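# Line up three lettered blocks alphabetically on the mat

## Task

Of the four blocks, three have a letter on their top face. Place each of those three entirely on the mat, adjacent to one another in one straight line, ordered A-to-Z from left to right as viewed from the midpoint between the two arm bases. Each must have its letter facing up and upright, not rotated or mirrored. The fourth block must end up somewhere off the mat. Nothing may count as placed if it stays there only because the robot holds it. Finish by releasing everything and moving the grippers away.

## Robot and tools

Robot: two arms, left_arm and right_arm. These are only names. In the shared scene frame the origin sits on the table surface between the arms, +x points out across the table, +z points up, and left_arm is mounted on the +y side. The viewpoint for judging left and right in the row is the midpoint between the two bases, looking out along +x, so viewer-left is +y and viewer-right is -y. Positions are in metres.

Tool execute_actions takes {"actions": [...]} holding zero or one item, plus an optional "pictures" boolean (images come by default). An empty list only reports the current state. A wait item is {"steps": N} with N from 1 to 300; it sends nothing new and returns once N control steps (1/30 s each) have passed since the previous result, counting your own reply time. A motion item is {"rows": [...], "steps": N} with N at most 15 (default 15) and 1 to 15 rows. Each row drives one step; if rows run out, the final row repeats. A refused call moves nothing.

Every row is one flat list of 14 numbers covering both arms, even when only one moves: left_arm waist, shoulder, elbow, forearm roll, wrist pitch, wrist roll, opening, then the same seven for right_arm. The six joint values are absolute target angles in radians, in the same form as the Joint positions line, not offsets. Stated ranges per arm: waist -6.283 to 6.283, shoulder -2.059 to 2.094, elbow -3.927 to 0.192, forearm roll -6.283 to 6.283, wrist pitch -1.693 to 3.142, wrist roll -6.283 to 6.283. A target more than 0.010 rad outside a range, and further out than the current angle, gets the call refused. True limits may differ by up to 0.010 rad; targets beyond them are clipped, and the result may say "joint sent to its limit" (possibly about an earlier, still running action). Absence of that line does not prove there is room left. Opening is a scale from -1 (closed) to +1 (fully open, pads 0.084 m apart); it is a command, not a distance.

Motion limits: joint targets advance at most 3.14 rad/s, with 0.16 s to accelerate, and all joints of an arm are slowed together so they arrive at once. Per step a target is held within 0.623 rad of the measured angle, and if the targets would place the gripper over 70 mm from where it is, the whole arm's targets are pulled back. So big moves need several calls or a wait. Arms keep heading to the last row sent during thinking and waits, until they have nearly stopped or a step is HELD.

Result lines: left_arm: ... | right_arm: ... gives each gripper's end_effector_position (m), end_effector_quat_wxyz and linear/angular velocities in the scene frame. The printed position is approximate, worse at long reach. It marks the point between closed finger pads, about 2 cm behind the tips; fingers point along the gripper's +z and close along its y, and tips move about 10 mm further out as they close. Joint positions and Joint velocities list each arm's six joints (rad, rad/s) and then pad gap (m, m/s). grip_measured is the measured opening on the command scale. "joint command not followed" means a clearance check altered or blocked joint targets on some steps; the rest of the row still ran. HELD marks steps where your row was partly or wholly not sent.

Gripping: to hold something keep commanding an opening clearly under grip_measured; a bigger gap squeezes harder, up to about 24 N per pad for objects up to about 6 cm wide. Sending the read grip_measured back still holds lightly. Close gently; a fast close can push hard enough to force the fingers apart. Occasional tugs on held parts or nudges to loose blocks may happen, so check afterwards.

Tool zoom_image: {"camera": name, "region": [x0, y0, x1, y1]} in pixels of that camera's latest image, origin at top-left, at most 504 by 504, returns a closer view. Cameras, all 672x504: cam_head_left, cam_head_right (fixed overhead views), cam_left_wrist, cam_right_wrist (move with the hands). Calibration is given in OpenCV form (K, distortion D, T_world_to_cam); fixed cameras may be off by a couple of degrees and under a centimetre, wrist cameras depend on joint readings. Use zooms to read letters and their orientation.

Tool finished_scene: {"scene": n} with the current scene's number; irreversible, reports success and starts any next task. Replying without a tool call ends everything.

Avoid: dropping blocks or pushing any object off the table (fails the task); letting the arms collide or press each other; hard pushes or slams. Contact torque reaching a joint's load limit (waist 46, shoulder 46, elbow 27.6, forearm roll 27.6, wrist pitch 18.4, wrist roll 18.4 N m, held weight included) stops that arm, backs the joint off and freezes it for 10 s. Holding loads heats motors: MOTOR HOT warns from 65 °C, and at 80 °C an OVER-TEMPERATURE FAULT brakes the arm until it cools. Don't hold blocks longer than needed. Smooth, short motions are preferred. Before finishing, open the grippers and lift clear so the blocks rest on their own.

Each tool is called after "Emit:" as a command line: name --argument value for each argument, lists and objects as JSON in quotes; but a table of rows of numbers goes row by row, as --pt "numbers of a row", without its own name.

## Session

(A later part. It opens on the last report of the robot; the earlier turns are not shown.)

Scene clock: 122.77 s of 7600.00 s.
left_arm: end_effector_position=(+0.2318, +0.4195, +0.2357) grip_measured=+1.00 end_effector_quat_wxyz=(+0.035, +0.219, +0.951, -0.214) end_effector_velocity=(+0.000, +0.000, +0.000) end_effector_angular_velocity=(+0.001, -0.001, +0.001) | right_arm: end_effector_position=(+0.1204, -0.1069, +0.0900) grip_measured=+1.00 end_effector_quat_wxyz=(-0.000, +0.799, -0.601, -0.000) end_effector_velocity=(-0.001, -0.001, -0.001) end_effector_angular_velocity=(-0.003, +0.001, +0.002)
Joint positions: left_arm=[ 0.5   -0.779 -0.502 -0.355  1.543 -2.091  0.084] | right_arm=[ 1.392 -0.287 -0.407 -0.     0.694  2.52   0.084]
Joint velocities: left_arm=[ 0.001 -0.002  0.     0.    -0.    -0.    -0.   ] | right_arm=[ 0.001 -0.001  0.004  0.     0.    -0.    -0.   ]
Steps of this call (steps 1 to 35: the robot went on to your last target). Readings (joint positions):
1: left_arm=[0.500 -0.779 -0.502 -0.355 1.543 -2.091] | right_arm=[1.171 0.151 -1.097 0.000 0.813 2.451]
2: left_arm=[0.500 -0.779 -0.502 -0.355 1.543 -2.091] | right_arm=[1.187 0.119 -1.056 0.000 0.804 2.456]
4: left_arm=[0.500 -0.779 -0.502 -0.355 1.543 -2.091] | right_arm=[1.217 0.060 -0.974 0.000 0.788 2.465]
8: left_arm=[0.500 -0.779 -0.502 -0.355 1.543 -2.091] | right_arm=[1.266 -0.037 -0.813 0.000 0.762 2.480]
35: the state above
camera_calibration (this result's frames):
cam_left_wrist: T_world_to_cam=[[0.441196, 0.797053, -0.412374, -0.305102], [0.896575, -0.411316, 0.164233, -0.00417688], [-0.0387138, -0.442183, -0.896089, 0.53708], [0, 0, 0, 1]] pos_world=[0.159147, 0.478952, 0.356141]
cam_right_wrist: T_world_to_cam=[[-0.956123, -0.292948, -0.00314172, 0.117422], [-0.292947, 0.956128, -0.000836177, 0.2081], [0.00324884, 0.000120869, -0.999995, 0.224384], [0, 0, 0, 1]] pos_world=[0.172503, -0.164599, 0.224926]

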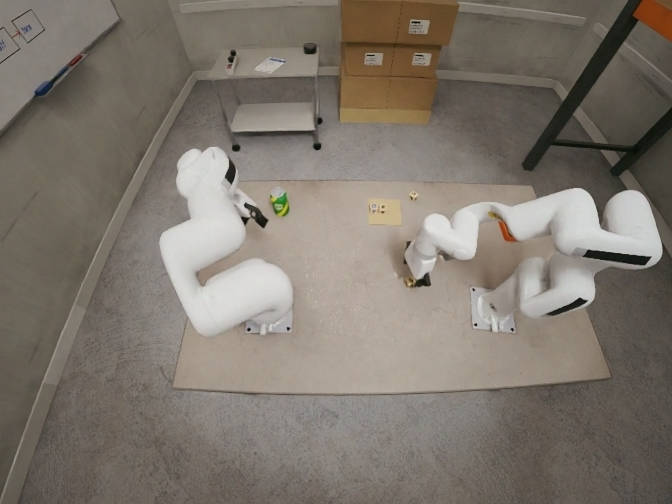

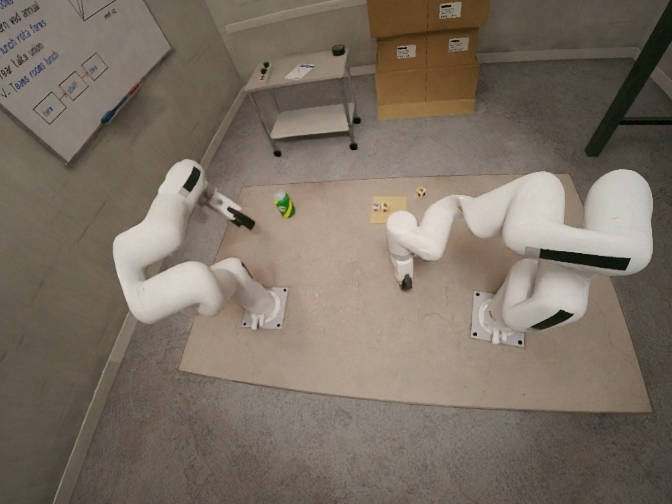

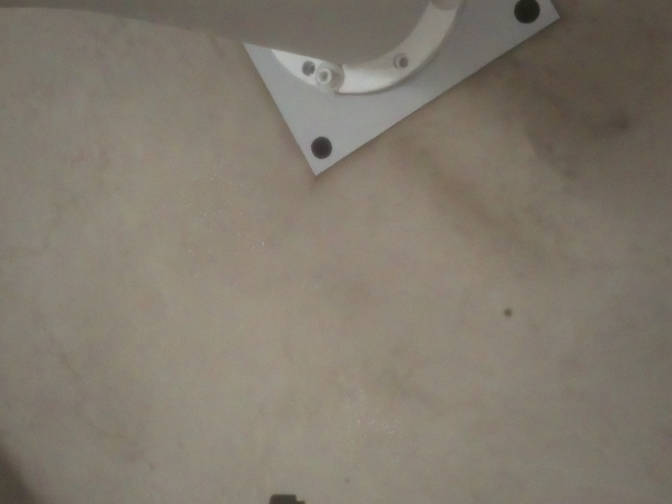

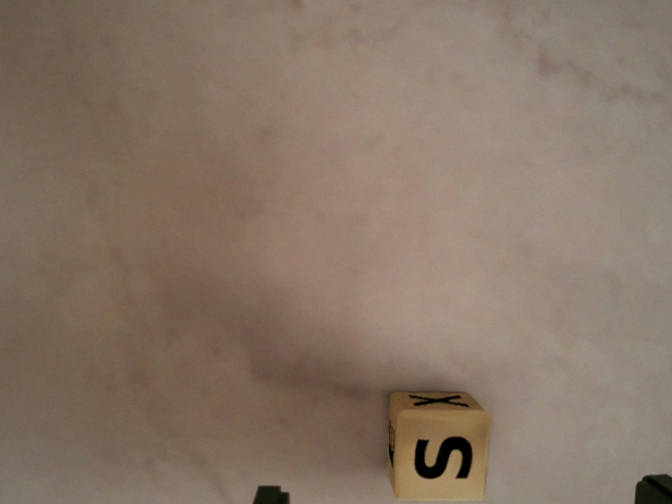

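Emit:
execute_actions --actions '[{"rows":[[0.5,-0.779,-0.502,-0.355,1.543,-2.091,1,1.376,-0.088,-0.344,0,0.432,2.504,1]]}]' --pictures false

Emit:
execute_actions --actions '[{"steps":12}]'

Emit:
execute_actions --actions '[{"rows":[[0.5,-0.779,-0.502,-0.355,1.543,-2.091,1,1.376,-0.088,-0.344,0,0.432,2.504,-0.8]]}]' --pictures false

Emit:
execute_actions --actions '[{"rows":[[0.5,-0.779,-0.502,-0.355,1.543,-2.091,1,1.376,-0.36,-0.4,0,0.76,2.504,-0.8]]}]' --pictures false

Emit:
execute_actions --actions '[{"rows":[[0.5,-0.779,-0.502,-0.355,1.543,-2.091,1,0.8085,0.429,-1.298,0,0.869,2.275,-0.8]]}]' --pictures false

Emit:
execute_actions --actions '[{"steps":40}]' --pictures false

Emit:
execute_actions --actions '[{"rows":[[0.5,-0.779,-0.502,-0.355,1.543,-2.091,1,0.8085,0.486,-1.282,0,0.796,2.275,-0.8]]}]' --pictures false

Emit:
execute_actions --actions '[{"rows":[[0.5,-0.779,-0.502,-0.355,1.543,-2.091,1,0.8085,0.544,-1.271,0,0.727,2.275,-0.8]]}]' --pictures false

Emit:
execute_actions --actions '[{"steps":8}]' --pictures false

Emit:
execute_actions --actions '[{"rows":[[0.5,-0.779,-0.502,-0.355,1.543,-2.091,1,0.8085,0.544,-1.271,0,0.727,2.275,1]]}]' --pictures false

Emit:
execute_actions --actions '[{"rows":[[0.5,-0.779,-0.502,-0.355,1.543,-2.091,1,0.8085,0.429,-1.298,0,0.869,2.275,1]]}]' --pictures false

Emit:
execute_actions --actions '[{"rows":[[0.5,-0.779,-0.502,-0.355,1.543,-2.091,1,0.98,0.45,-1.6,0,1.15,2.44,1]]}]' --pictures false

Emit:
execute_actions --actions '[{"steps":15}]'

Scene clock: 144.80 s of 7600.00 s.
left_arm: end_effector_position=(+0.2318, +0.4195, +0.2357) grip_measured=+1.00 end_effector_quat_wxyz=(+0.035, +0.219, +0.951, -0.214) end_effector_velocity=(-0.000, -0.000, -0.000) end_effector_angular_velocity=(+0.000, -0.000, -0.000) | right_arm: end_effector_position=(+0.1230, -0.1146, +0.0260) grip_measured=+1.00 end_effector_quat_wxyz=(-0.001, +0.799, -0.601, -0.000) end_effector_velocity=(-0.000, -0.001, -0.002) end_effector_angular_velocity=(+0.003, -0.002, +0.000)
Joint positions: left_arm=[ 0.5   -0.779 -0.502 -0.355  1.543 -2.091  0.084] | right_arm=[ 1.376 -0.09  -0.346 -0.     0.433  2.504  0.084]
Joint velocities: left_arm=[-0. -0.  0. -0. -0.  0.  0.] | right_arm=[-0.     0.004  0.007 -0.001 -0.015  0.    -0.   ]
Steps of this call (steps 1 to 15: the robot went on to your last target; steps 16 to 90: nothing new was sent; then 18.53 s passed at rest; steps 91 to 105: all 15 steps of this action). Readings (joint positions):
91: left_arm=[0.500 -0.779 -0.502 -0.355 1.543 -2.091] | right_arm=[1.392 -0.287 -0.407 -0.000 0.694 2.520]
92: left_arm=[0.500 -0.779 -0.502 -0.355 1.543 -2.091] | right_arm=[1.392 -0.284 -0.406 -0.000 0.688 2.520]
94: left_arm=[0.500 -0.779 -0.502 -0.355 1.543 -2.091] | right_arm=[1.389 -0.247 -0.397 -0.000 0.632 2.516]
98: left_arm=[0.500 -0.779 -0.502 -0.355 1.543 -2.091] | right_arm=[1.378 -0.111 -0.348 0.000 0.473 2.506]
105: the state above

Scene clock: 145.20 s of 7600.00 s.
left_arm: end_effector_position=(+0.2318, +0.4195, +0.2357) grip_measured=+1.00 end_effector_quat_wxyz=(+0.035, +0.219, +0.951, -0.214) end_effector_velocity=(-0.000, -0.000, -0.000) end_effector_angular_velocity=(-0.000, +0.000, -0.001) | right_arm: end_effector_position=(+0.1227, -0.1155, +0.0251) grip_measured=+1.00 end_effector_quat_wxyz=(-0.000, +0.799, -0.601, -0.000) end_effector_velocity=(-0.000, -0.001, -0.001) end_effector_angular_velocity=(-0.002, +0.001, +0.001)
Joint positions: left_arm=[ 0.5   -0.779 -0.502 -0.355  1.543 -2.091  0.084] | right_arm=[ 1.376 -0.088 -0.344 -0.     0.432  2.504  0.084]
Joint velocities: left_arm=[-0.  0.  0.  0.  0.  0.  0.] | right_arm=[ 0.     0.001  0.001 -0.001  0.001  0.    -0.   ]
Steps of this call (steps 1 to 12: the robot went on to your last target). Readings (joint positions):
1: left_arm=[0.500 -0.779 -0.502 -0.355 1.543 -2.091] | right_arm=[1.376 -0.090 -0.345 -0.000 0.433 2.504]
2: left_arm=[0.500 -0.779 -0.502 -0.355 1.543 -2.091] | right_arm=[1.376 -0.090 -0.345 -0.000 0.432 2.504]
4: left_arm=[0.500 -0.779 -0.502 -0.355 1.543 -2.091] | right_arm=[1.376 -0.089 -0.345 -0.000 0.432 2.504]
8: left_arm=[0.500 -0.779 -0.502 -0.355 1.543 -2.091] | right_arm=[1.376 -0.088 -0.344 -0.000 0.432 2.504]
12: the state above
camera_calibration (this result's frames):
cam_left_wrist: T_world_to_cam=[[0.441196, 0.797053, -0.412374, -0.305102], [0.896575, -0.411316, 0.164233, -0.00417685], [-0.0387137, -0.442183, -0.896089, 0.53708], [0, 0, 0, 1]] pos_world=[0.159147, 0.478952, 0.356141]
cam_right_wrist: T_world_to_cam=[[-0.956078, -0.293094, -0.00322062, 0.116854], [-0.293093, 0.956084, -0.000734148, 0.216989], [0.00329436, 0.000242038, -0.999995, 0.15952], [0, 0, 0, 1]] pos_world=[0.174794, -0.173249, 0.160055]

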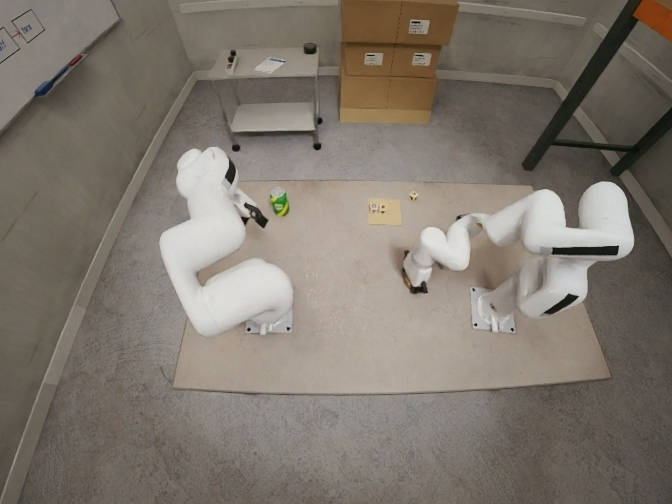

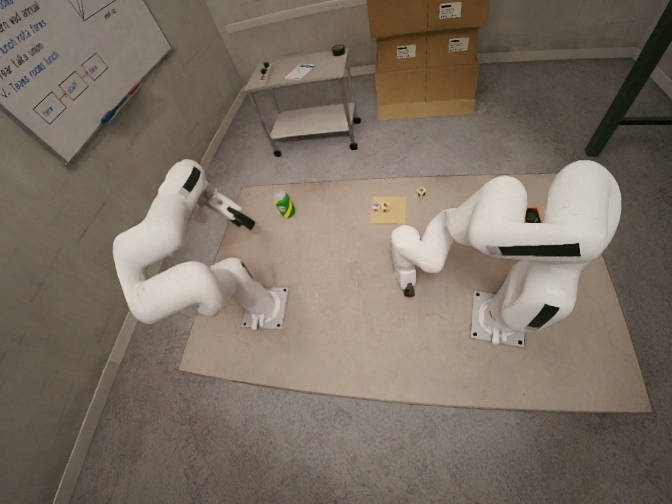

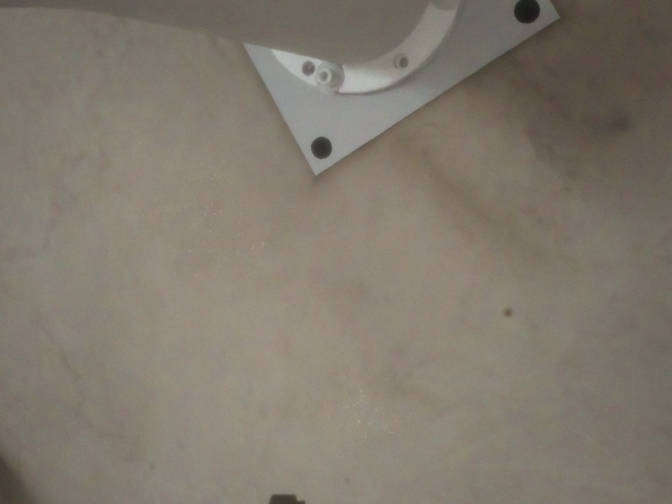

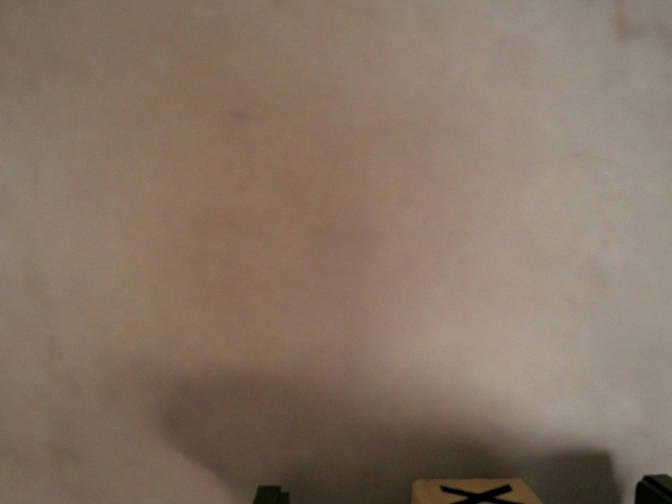

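Scene clock: 145.70 s of 7600.00 s.
left_arm: end_effector_position=(+0.2318, +0.4195, +0.2357) grip_measured=+1.00 end_effector_quat_wxyz=(+0.035, +0.219, +0.951, -0.214) end_effector_velocity=(+0.001, +0.000, +0.000) end_effector_angular_velocity=(+0.002, -0.002, +0.000) | right_arm: end_effector_position=(+0.1227, -0.1156, +0.0251) grip_measured=-0.33 end_effector_quat_wxyz=(-0.000, +0.799, -0.601, -0.000) end_effector_velocity=(+0.000, +0.000, +0.000) end_effector_angular_velocity=(+0.001, -0.000, -0.001)
Joint positions: left_arm=[ 0.5   -0.779 -0.502 -0.355  1.543 -2.091  0.084] | right_arm=[ 1.376 -0.088 -0.344 -0.     0.432  2.504  0.03 ]
Joint velocities: left_arm=[-0.    -0.    -0.001  0.    -0.002  0.    -0.   ] | right_arm=[-0.    -0.001 -0.     0.    -0.001  0.001 -0.   ]
Steps of this call (steps 1 to 15: all 15 steps of this action). Readings (joint positions):
1: left_arm=[0.500 -0.779 -0.502 -0.355 1.543 -2.091] | right_arm=[1.376 -0.088 -0.344 -0.000 0.432 2.504]
2: left_arm=[0.500 -0.779 -0.502 -0.355 1.543 -2.091] | right_arm=[1.376 -0.088 -0.344 -0.000 0.432 2.504]
4: left_arm=[0.500 -0.779 -0.502 -0.355 1.543 -2.091] | right_arm=[1.376 -0.088 -0.344 -0.000 0.432 2.504]
8: left_arm=[0.500 -0.779 -0.502 -0.355 1.543 -2.091] | right_arm=[1.376 -0.088 -0.344 0.000 0.432 2.504]
15: the state above

Scene clock: 146.20 s of 7600.00 s.
left_arm: end_effector_position=(+0.2318, +0.4195, +0.2357) grip_measured=+1.00 end_effector_quat_wxyz=(+0.035, +0.219, +0.951, -0.214) end_effector_velocity=(+0.000, +0.000, +0.000) end_effector_angular_velocity=(+0.000, -0.001, +0.001) | right_arm: end_effector_position=(+0.1223, -0.1166, +0.1043) grip_measured=-0.33 end_effector_quat_wxyz=(+0.001, +0.799, -0.601, +0.000) end_effector_velocity=(-0.002, -0.007, -0.002) end_effector_angular_velocity=(-0.025, +0.009, -0.001)
Joint positions: left_arm=[ 0.5   -0.779 -0.502 -0.355  1.543 -2.091  0.084] | right_arm=[ 1.376 -0.357 -0.398  0.     0.758  2.504  0.03 ]
Joint velocities: left_arm=[ 0.    -0.     0.    -0.    -0.001  0.    -0.   ] | right_arm=[-0.001 -0.004  0.002  0.     0.028  0.    -0.   ]
Steps of this call (steps 1 to 15: all 15 steps of this action). Readings (joint positions):
1: left_arm=[0.500 -0.779 -0.502 -0.355 1.543 -2.091] | right_arm=[1.376 -0.088 -0.344 -0.000 0.432 2.504]
2: left_arm=[0.500 -0.779 -0.502 -0.355 1.543 -2.091] | right_arm=[1.376 -0.092 -0.345 0.000 0.439 2.504]
4: left_arm=[0.500 -0.779 -0.502 -0.355 1.543 -2.091] | right_arm=[1.376 -0.132 -0.350 0.000 0.495 2.504]
8: left_arm=[0.500 -0.779 -0.502 -0.355 1.543 -2.091] | right_arm=[1.376 -0.305 -0.392 -0.000 0.687 2.504]
15: the state above

Scene clock: 146.70 s of 7600.00 s.
left_arm: end_effector_position=(+0.2318, +0.4195, +0.2357) grip_measured=+1.00 end_effector_quat_wxyz=(+0.035, +0.219, +0.951, -0.214) end_effector_velocity=(+0.000, +0.000, +0.000) end_effector_angular_velocity=(+0.001, -0.001, +0.000) | right_arm: end_effector_position=(+0.2862, -0.0741, +0.1057) grip_measured=-0.33 end_effector_quat_wxyz=(+0.018, +0.738, -0.675, +0.001) end_effector_velocity=(+0.396, +0.083, +0.012) end_effector_angular_velocity=(+0.095, -0.065, -0.348)
Joint positions: left_arm=[ 0.5   -0.779 -0.502 -0.355  1.543 -2.091  0.084] | right_arm=[ 1.052  0.068 -0.854  0.     0.822  2.374  0.03 ]
Joint velocities: left_arm=[ 0.    -0.     0.     0.    -0.001 -0.    -0.   ] | right_arm=[-0.586  0.865 -1.091 -0.     0.111 -0.238 -0.   ]
Steps of this call (steps 1 to 15: all 15 steps of this action). Readings (joint positions):
1: left_arm=[0.500 -0.779 -0.502 -0.355 1.543 -2.091] | right_arm=[1.376 -0.357 -0.398 0.000 0.759 2.504]
2: left_arm=[0.500 -0.779 -0.502 -0.355 1.543 -2.091] | right_arm=[1.372 -0.353 -0.403 0.000 0.761 2.502]
4: left_arm=[0.500 -0.779 -0.502 -0.355 1.543 -2.091] | right_arm=[1.328 -0.305 -0.452 0.000 0.770 2.483]
8: left_arm=[0.500 -0.779 -0.502 -0.355 1.543 -2.091] | right_arm=[1.204 -0.156 -0.601 -0.000 0.792 2.435]
15: the state above

Scene clock: 148.03 s of 7600.00 s.
left_arm: end_effector_position=(+0.2318, +0.4195, +0.2357) grip_measured=+1.00 end_effector_quat_wxyz=(+0.035, +0.219, +0.951, -0.214) end_effector_velocity=(+0.000, +0.000, +0.000) end_effector_angular_velocity=(+0.001, -0.002, +0.000) | right_arm: end_effector_position=(+0.4542, -0.0792, +0.0901) grip_measured=-0.33 end_effector_quat_wxyz=(-0.000, +0.687, -0.727, +0.000) end_effector_velocity=(-0.000, -0.000, -0.001) end_effector_angular_velocity=(-0.001, +0.001, -0.000)
Joint positions: left_arm=[ 0.5   -0.779 -0.502 -0.355  1.543 -2.091  0.084] | right_arm=[ 0.809  0.429 -1.298  0.     0.869  2.275  0.03 ]
Joint velocities: left_arm=[-0.    -0.001 -0.    -0.    -0.001  0.     0.   ] | right_arm=[-0.     0.001  0.     0.    -0.    -0.     0.   ]
Steps of this call (steps 1 to 40: the robot went on to your last target). Readings (joint positions):
1: left_arm=[0.500 -0.779 -0.502 -0.355 1.543 -2.091] | right_arm=[1.033 0.097 -0.890 0.000 0.825 2.366]
2: left_arm=[0.500 -0.779 -0.502 -0.355 1.543 -2.091] | right_arm=[1.013 0.126 -0.926 -0.000 0.829 2.358]
4: left_arm=[0.500 -0.779 -0.502 -0.355 1.543 -2.091] | right_arm=[0.974 0.184 -0.996 0.000 0.837 2.342]
8: left_arm=[0.500 -0.779 -0.502 -0.355 1.543 -2.091] | right_arm=[0.897 0.298 -1.137 0.000 0.852 2.311]
40: the state above

Scene clock: 148.53 s of 7600.00 s.
left_arm: end_effector_position=(+0.2318, +0.4195, +0.2357) grip_measured=+1.00 end_effector_quat_wxyz=(+0.035, +0.219, +0.951, -0.214) end_effector_velocity=(+0.000, -0.000, -0.000) end_effector_angular_velocity=(-0.000, +0.001, -0.000) | right_arm: end_effector_position=(+0.4552, -0.0784, +0.0589) grip_measured=-0.33 end_effector_quat_wxyz=(-0.001, +0.687, -0.727, +0.000) end_effector_velocity=(-0.006, -0.004, -0.009) end_effector_angular_velocity=(-0.012, +0.016, +0.000)
Joint positions: left_arm=[ 0.5   -0.779 -0.502 -0.355  1.543 -2.091  0.084] | right_arm=[ 0.809  0.485 -1.283 -0.     0.796  2.275  0.03 ]
Joint velocities: left_arm=[-0.     0.001 -0.     0.    -0.    -0.     0.   ] | right_arm=[ 0.     0.009  0.012 -0.    -0.001 -0.    -0.   ]
Steps of this call (steps 1 to 15: all 15 steps of this action). Readings (joint positions):
1: left_arm=[0.500 -0.779 -0.502 -0.355 1.543 -2.091] | right_arm=[0.809 0.429 -1.298 -0.000 0.869 2.275]
2: left_arm=[0.500 -0.779 -0.502 -0.355 1.543 -2.091] | right_arm=[0.809 0.432 -1.298 -0.000 0.863 2.275]
4: left_arm=[0.500 -0.779 -0.502 -0.355 1.543 -2.091] | right_arm=[0.809 0.453 -1.294 -0.000 0.831 2.275]
8: left_arm=[0.500 -0.779 -0.502 -0.355 1.543 -2.091] | right_arm=[0.808 0.487 -1.279 0.000 0.803 2.275]
15: the state above

Scene clock: 149.03 s of 7600.00 s.
left_arm: end_effector_position=(+0.2318, +0.4195, +0.2357) grip_measured=+1.00 end_effector_quat_wxyz=(+0.035, +0.219, +0.951, -0.214) end_effector_velocity=(+0.000, -0.000, +0.001) end_effector_angular_velocity=(+0.002, -0.002, -0.001) | right_arm: end_effector_position=(+0.4549, -0.0787, +0.0283) grip_measured=-0.33 end_effector_quat_wxyz=(-0.001, +0.687, -0.727, +0.000) end_effector_velocity=(+0.000, -0.000, -0.001) end_effector_angular_velocity=(+0.001, -0.001, +0.000)
Joint positions: left_arm=[ 0.5   -0.779 -0.502 -0.355  1.543 -2.091  0.084] | right_arm=[ 0.809  0.542 -1.272 -0.     0.727  2.275  0.03 ]
Joint velocities: left_arm=[-0.001 -0.003 -0.     0.    -0.    -0.     0.   ] | right_arm=[-0.     0.001  0.001 -0.    -0.003 -0.001  0.   ]
Steps of this call (steps 1 to 15: all 15 steps of this action). Readings (joint positions):
1: left_arm=[0.500 -0.779 -0.502 -0.355 1.543 -2.091] | right_arm=[0.809 0.485 -1.283 -0.000 0.796 2.275]
2: left_arm=[0.500 -0.779 -0.502 -0.355 1.543 -2.091] | right_arm=[0.809 0.489 -1.282 -0.000 0.790 2.275]
4: left_arm=[0.500 -0.779 -0.502 -0.355 1.543 -2.091] | right_arm=[0.809 0.511 -1.280 -0.000 0.760 2.275]
8: left_arm=[0.500 -0.779 -0.502 -0.355 1.543 -2.091] | right_arm=[0.808 0.541 -1.272 0.000 0.732 2.275]
15: the state above

Scene clock: 149.30 s of 7600.00 s.
left_arm: end_effector_position=(+0.2318, +0.4195, +0.2357) grip_measured=+1.00 end_effector_quat_wxyz=(+0.035, +0.219, +0.951, -0.214) end_effector_velocity=(-0.000, -0.000, -0.000) end_effector_angular_velocity=(-0.001, +0.002, -0.000) | right_arm: end_effector_position=(+0.4548, -0.0787, +0.0281) grip_measured=-0.33 end_effector_quat_wxyz=(-0.001, +0.687, -0.727, +0.000) end_effector_velocity=(-0.001, -0.001, -0.001) end_effector_angular_velocity=(-0.002, +0.004, +0.000)
Joint positions: left_arm=[ 0.5   -0.779 -0.502 -0.355  1.543 -2.091  0.084] | right_arm=[ 0.809  0.542 -1.272  0.     0.727  2.275  0.03 ]
Joint velocities: left_arm=[-0.     0.002  0.     0.     0.001 -0.    -0.   ] | right_arm=[-0.     0.001  0.002  0.001  0.001 -0.001  0.   ]
Steps of this call (steps 1 to 8: the robot went on to your last target). Readings (joint positions):
1: left_arm=[0.500 -0.779 -0.502 -0.355 1.543 -2.091] | right_arm=[0.809 0.542 -1.272 -0.000 0.727 2.275]
2: left_arm=[0.500 -0.779 -0.502 -0.355 1.543 -2.091] | right_arm=[0.809 0.542 -1.272 -0.000 0.727 2.275]
4: left_arm=[0.500 -0.779 -0.502 -0.355 1.543 -2.091] | right_arm=[0.809 0.542 -1.272 -0.000 0.727 2.275]
8: the state above

Scene clock: 149.80 s of 7600.00 s.
left_arm: end_effector_position=(+0.2318, +0.4195, +0.2357) grip_measured=+1.00 end_effector_quat_wxyz=(+0.035, +0.219, +0.951, -0.214) end_effector_velocity=(-0.000, -0.000, +0.000) end_effector_angular_velocity=(+0.000, -0.000, -0.000) | right_arm: end_effector_position=(+0.4540, -0.0794, +0.0265) grip_measured=+1.00 end_effector_quat_wxyz=(+0.000, +0.687, -0.727, -0.000) end_effector_velocity=(+0.000, +0.000, +0.001) end_effector_angular_velocity=(+0.001, -0.002, -0.001)
Joint positions: left_arm=[ 0.5   -0.779 -0.502 -0.355  1.543 -2.091  0.084] | right_arm=[ 0.808  0.545 -1.271 -0.     0.727  2.275  0.084]
Joint velocities: left_arm=[-0. -0. -0. -0.  0. -0. -0.] | right_arm=[ 0.    -0.002  0.    -0.    -0.     0.001  0.   ]
Steps of this call (steps 1 to 15: all 15 steps of this action). Readings (joint positions):
1: left_arm=[0.500 -0.779 -0.502 -0.355 1.543 -2.091] | right_arm=[0.809 0.542 -1.272 -0.000 0.727 2.275]
2: left_arm=[0.500 -0.779 -0.502 -0.355 1.543 -2.091] | right_arm=[0.809 0.544 -1.271 -0.000 0.727 2.275]
4: left_arm=[0.500 -0.779 -0.502 -0.355 1.543 -2.091] | right_arm=[0.809 0.547 -1.268 0.000 0.727 2.275]
8: left_arm=[0.500 -0.779 -0.502 -0.355 1.543 -2.091] | right_arm=[0.808 0.547 -1.269 0.000 0.727 2.275]
15: the state above

Scene clock: 150.30 s of 7600.00 s.
left_arm: end_effector_position=(+0.2318, +0.4195, +0.2357) grip_measured=+1.00 end_effector_quat_wxyz=(+0.035, +0.219, +0.951, -0.214) end_effector_velocity=(+0.000, +0.000, -0.000) end_effector_angular_velocity=(-0.000, +0.001, +0.000) | right_arm: end_effector_position=(+0.4530, -0.0801, +0.0876) grip_measured=+1.00 end_effector_quat_wxyz=(+0.003, +0.687, -0.727, -0.000) end_effector_velocity=(+0.007, +0.005, +0.013) end_effector_angular_velocity=(+0.016, -0.021, +0.002)
Joint positions: left_arm=[ 0.5   -0.779 -0.502 -0.355  1.543 -2.091  0.084] | right_arm=[ 0.808  0.432 -1.295  0.     0.869  2.275  0.084]
Joint velocities: left_arm=[-0.     0.002 -0.    -0.    -0.    -0.    -0.   ] | right_arm=[ 0.    -0.012 -0.017 -0.     0.003 -0.001  0.   ]
Steps of this call (steps 1 to 15: all 15 steps of this action). Readings (joint positions):
1: left_arm=[0.500 -0.779 -0.502 -0.355 1.543 -2.091] | right_arm=[0.808 0.544 -1.271 -0.000 0.727 2.275]
2: left_arm=[0.500 -0.779 -0.502 -0.355 1.543 -2.091] | right_arm=[0.808 0.541 -1.271 0.000 0.734 2.275]
4: left_arm=[0.500 -0.779 -0.502 -0.355 1.543 -2.091] | right_arm=[0.808 0.509 -1.274 0.000 0.782 2.275]
8: left_arm=[0.500 -0.779 -0.502 -0.355 1.543 -2.091] | right_arm=[0.809 0.430 -1.304 -0.000 0.854 2.275]
15: the state above

Scene clock: 150.80 s of 7600.00 s.
left_arm: end_effector_position=(+0.2318, +0.4195, +0.2357) grip_measured=+1.00 end_effector_quat_wxyz=(+0.035, +0.219, +0.951, -0.214) end_effector_velocity=(+0.000, -0.000, +0.000) end_effector_angular_velocity=(+0.001, -0.002, -0.000) | right_arm: end_effector_position=(+0.4173, +0.0183, +0.1789) grip_measured=+1.00 end_effector_quat_wxyz=(-0.002, +0.690, -0.724, -0.000) end_effector_velocity=(-0.013, -0.001, -0.003) end_effector_angular_velocity=(-0.057, +0.050, -0.038)
Joint positions: left_arm=[ 0.5   -0.779 -0.502 -0.355  1.543 -2.091  0.084] | right_arm=[ 0.978  0.448 -1.595  0.     1.143  2.436  0.084]
Joint velocities: left_arm=[-0.    -0.003  0.    -0.     0.     0.    -0.   ] | right_arm=[ 0.015  0.032 -0.056 -0.003  0.1    0.054 -0.   ]
Steps of this call (steps 1 to 15: all 15 steps of this action). Readings (joint positions):
1: left_arm=[0.500 -0.779 -0.502 -0.355 1.543 -2.091] | right_arm=[0.809 0.431 -1.296 0.000 0.869 2.275]
2: left_arm=[0.500 -0.779 -0.502 -0.355 1.543 -2.091] | right_arm=[0.811 0.432 -1.302 -0.000 0.875 2.279]
4: left_arm=[0.500 -0.779 -0.502 -0.355 1.543 -2.091] | right_arm=[0.834 0.438 -1.347 -0.000 0.922 2.305]
8: left_arm=[0.500 -0.779 -0.502 -0.355 1.543 -2.091] | right_arm=[0.910 0.441 -1.476 0.000 1.032 2.371]
15: the state above

Scene clock: 151.30 s of 7600.00 s.
left_arm: end_effector_position=(+0.2318, +0.4195, +0.2357) grip_measured=+1.00 end_effector_quat_wxyz=(+0.035, +0.219, +0.951, -0.214) end_effector_velocity=(+0.000, +0.000, -0.000) end_effector_angular_velocity=(-0.000, +0.001, +0.000) | right_arm: end_effector_position=(+0.4164, +0.0187, +0.1791) grip_measured=+1.00 end_effector_quat_wxyz=(+0.000, +0.689, -0.725, +0.000) end_effector_velocity=(-0.001, +0.001, -0.000) end_effector_angular_velocity=(-0.000, +0.000, -0.001)
Joint positions: left_arm=[ 0.5   -0.779 -0.502 -0.355  1.543 -2.091  0.084] | right_arm=[ 0.98   0.45  -1.6   -0.     1.15   2.44   0.084]
Joint velocities: left_arm=[ 0.     0.001  0.    -0.    -0.001 -0.    -0.   ] | right_arm=[ 0.002  0.    -0.001  0.     0.001  0.002 -0.   ]
Steps of this call (steps 1 to 15: the robot went on to your last target). Readings (joint positions):
1: left_arm=[0.500 -0.779 -0.502 -0.355 1.543 -2.091] | right_arm=[0.978 0.449 -1.596 0.000 1.146 2.438]
2: left_arm=[0.500 -0.779 -0.502 -0.355 1.543 -2.091] | right_arm=[0.978 0.450 -1.596 -0.000 1.148 2.439]
4: left_arm=[0.500 -0.779 -0.502 -0.355 1.543 -2.091] | right_arm=[0.978 0.451 -1.597 -0.000 1.149 2.439]
8: left_arm=[0.500 -0.779 -0.502 -0.355 1.543 -2.091] | right_arm=[0.979 0.451 -1.599 -0.000 1.150 2.440]
15: the state above
All arms were judged still, so your last target was given up. Only a new action makes them travel on or press farther. Fingers that are still opening or closing keep moving.
camera_calibration (this result's frames):
cam_left_wrist: T_world_to_cam=[[0.441197, 0.797053, -0.412374, -0.305102], [0.896575, -0.411316, 0.164233, -0.00417682], [-0.0387138, -0.442183, -0.896089, 0.53708], [0, 0, 0, 1]] pos_world=[0.159147, 0.478952, 0.356141]
cam_right_wrist: T_world_to_cam=[[-0.999392, 0.0347536, -0.0028571, 0.449288], [0.0347571, 0.999395, -0.00118533, 0.0375954], [0.00281418, -0.00128392, -0.999995, 0.312731], [0, 0, 0, 1]] pos_world=[0.446828, -0.0527855, 0.314058]

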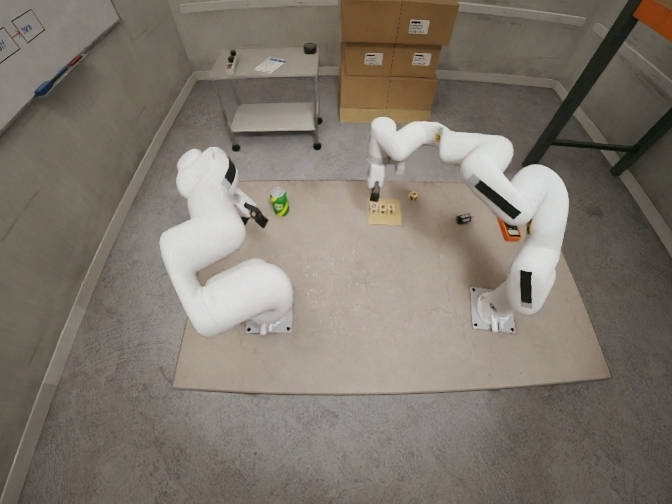

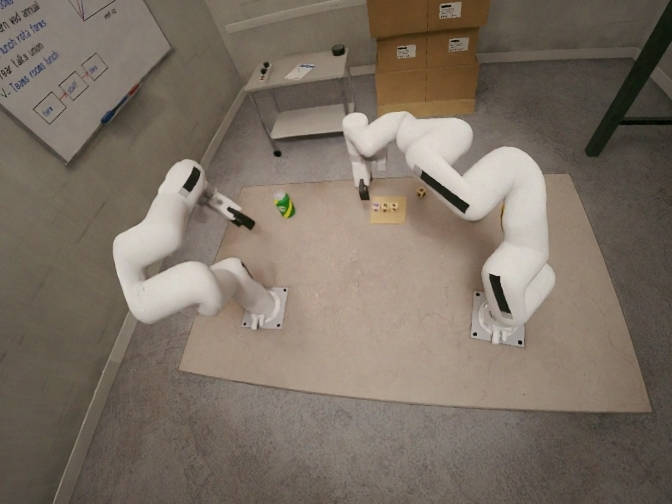

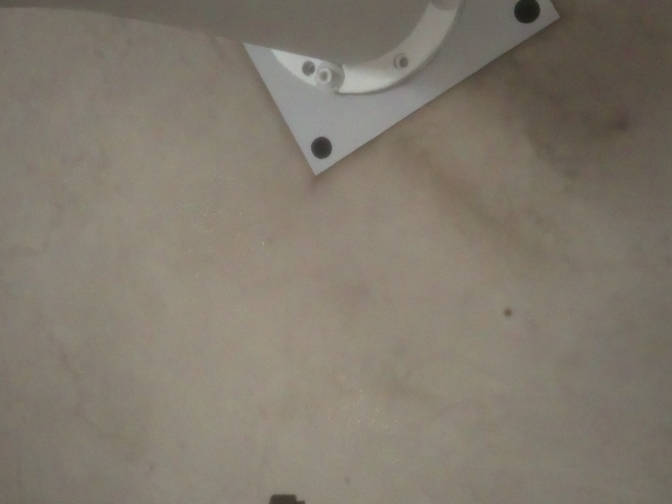

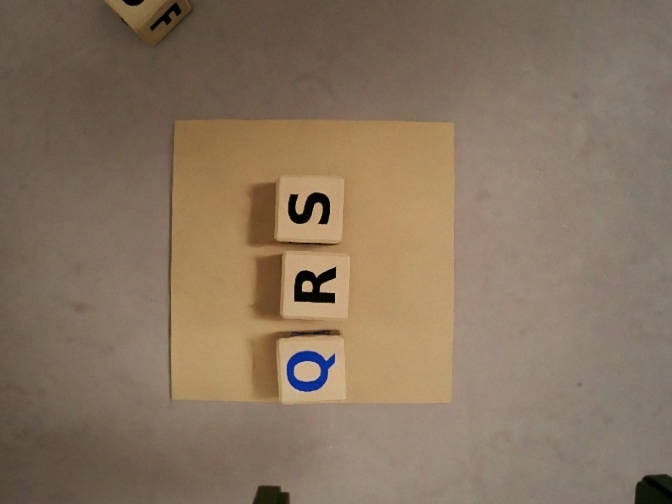

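Emit:
finished_scene --scene 2

The scene is finished: the task was done.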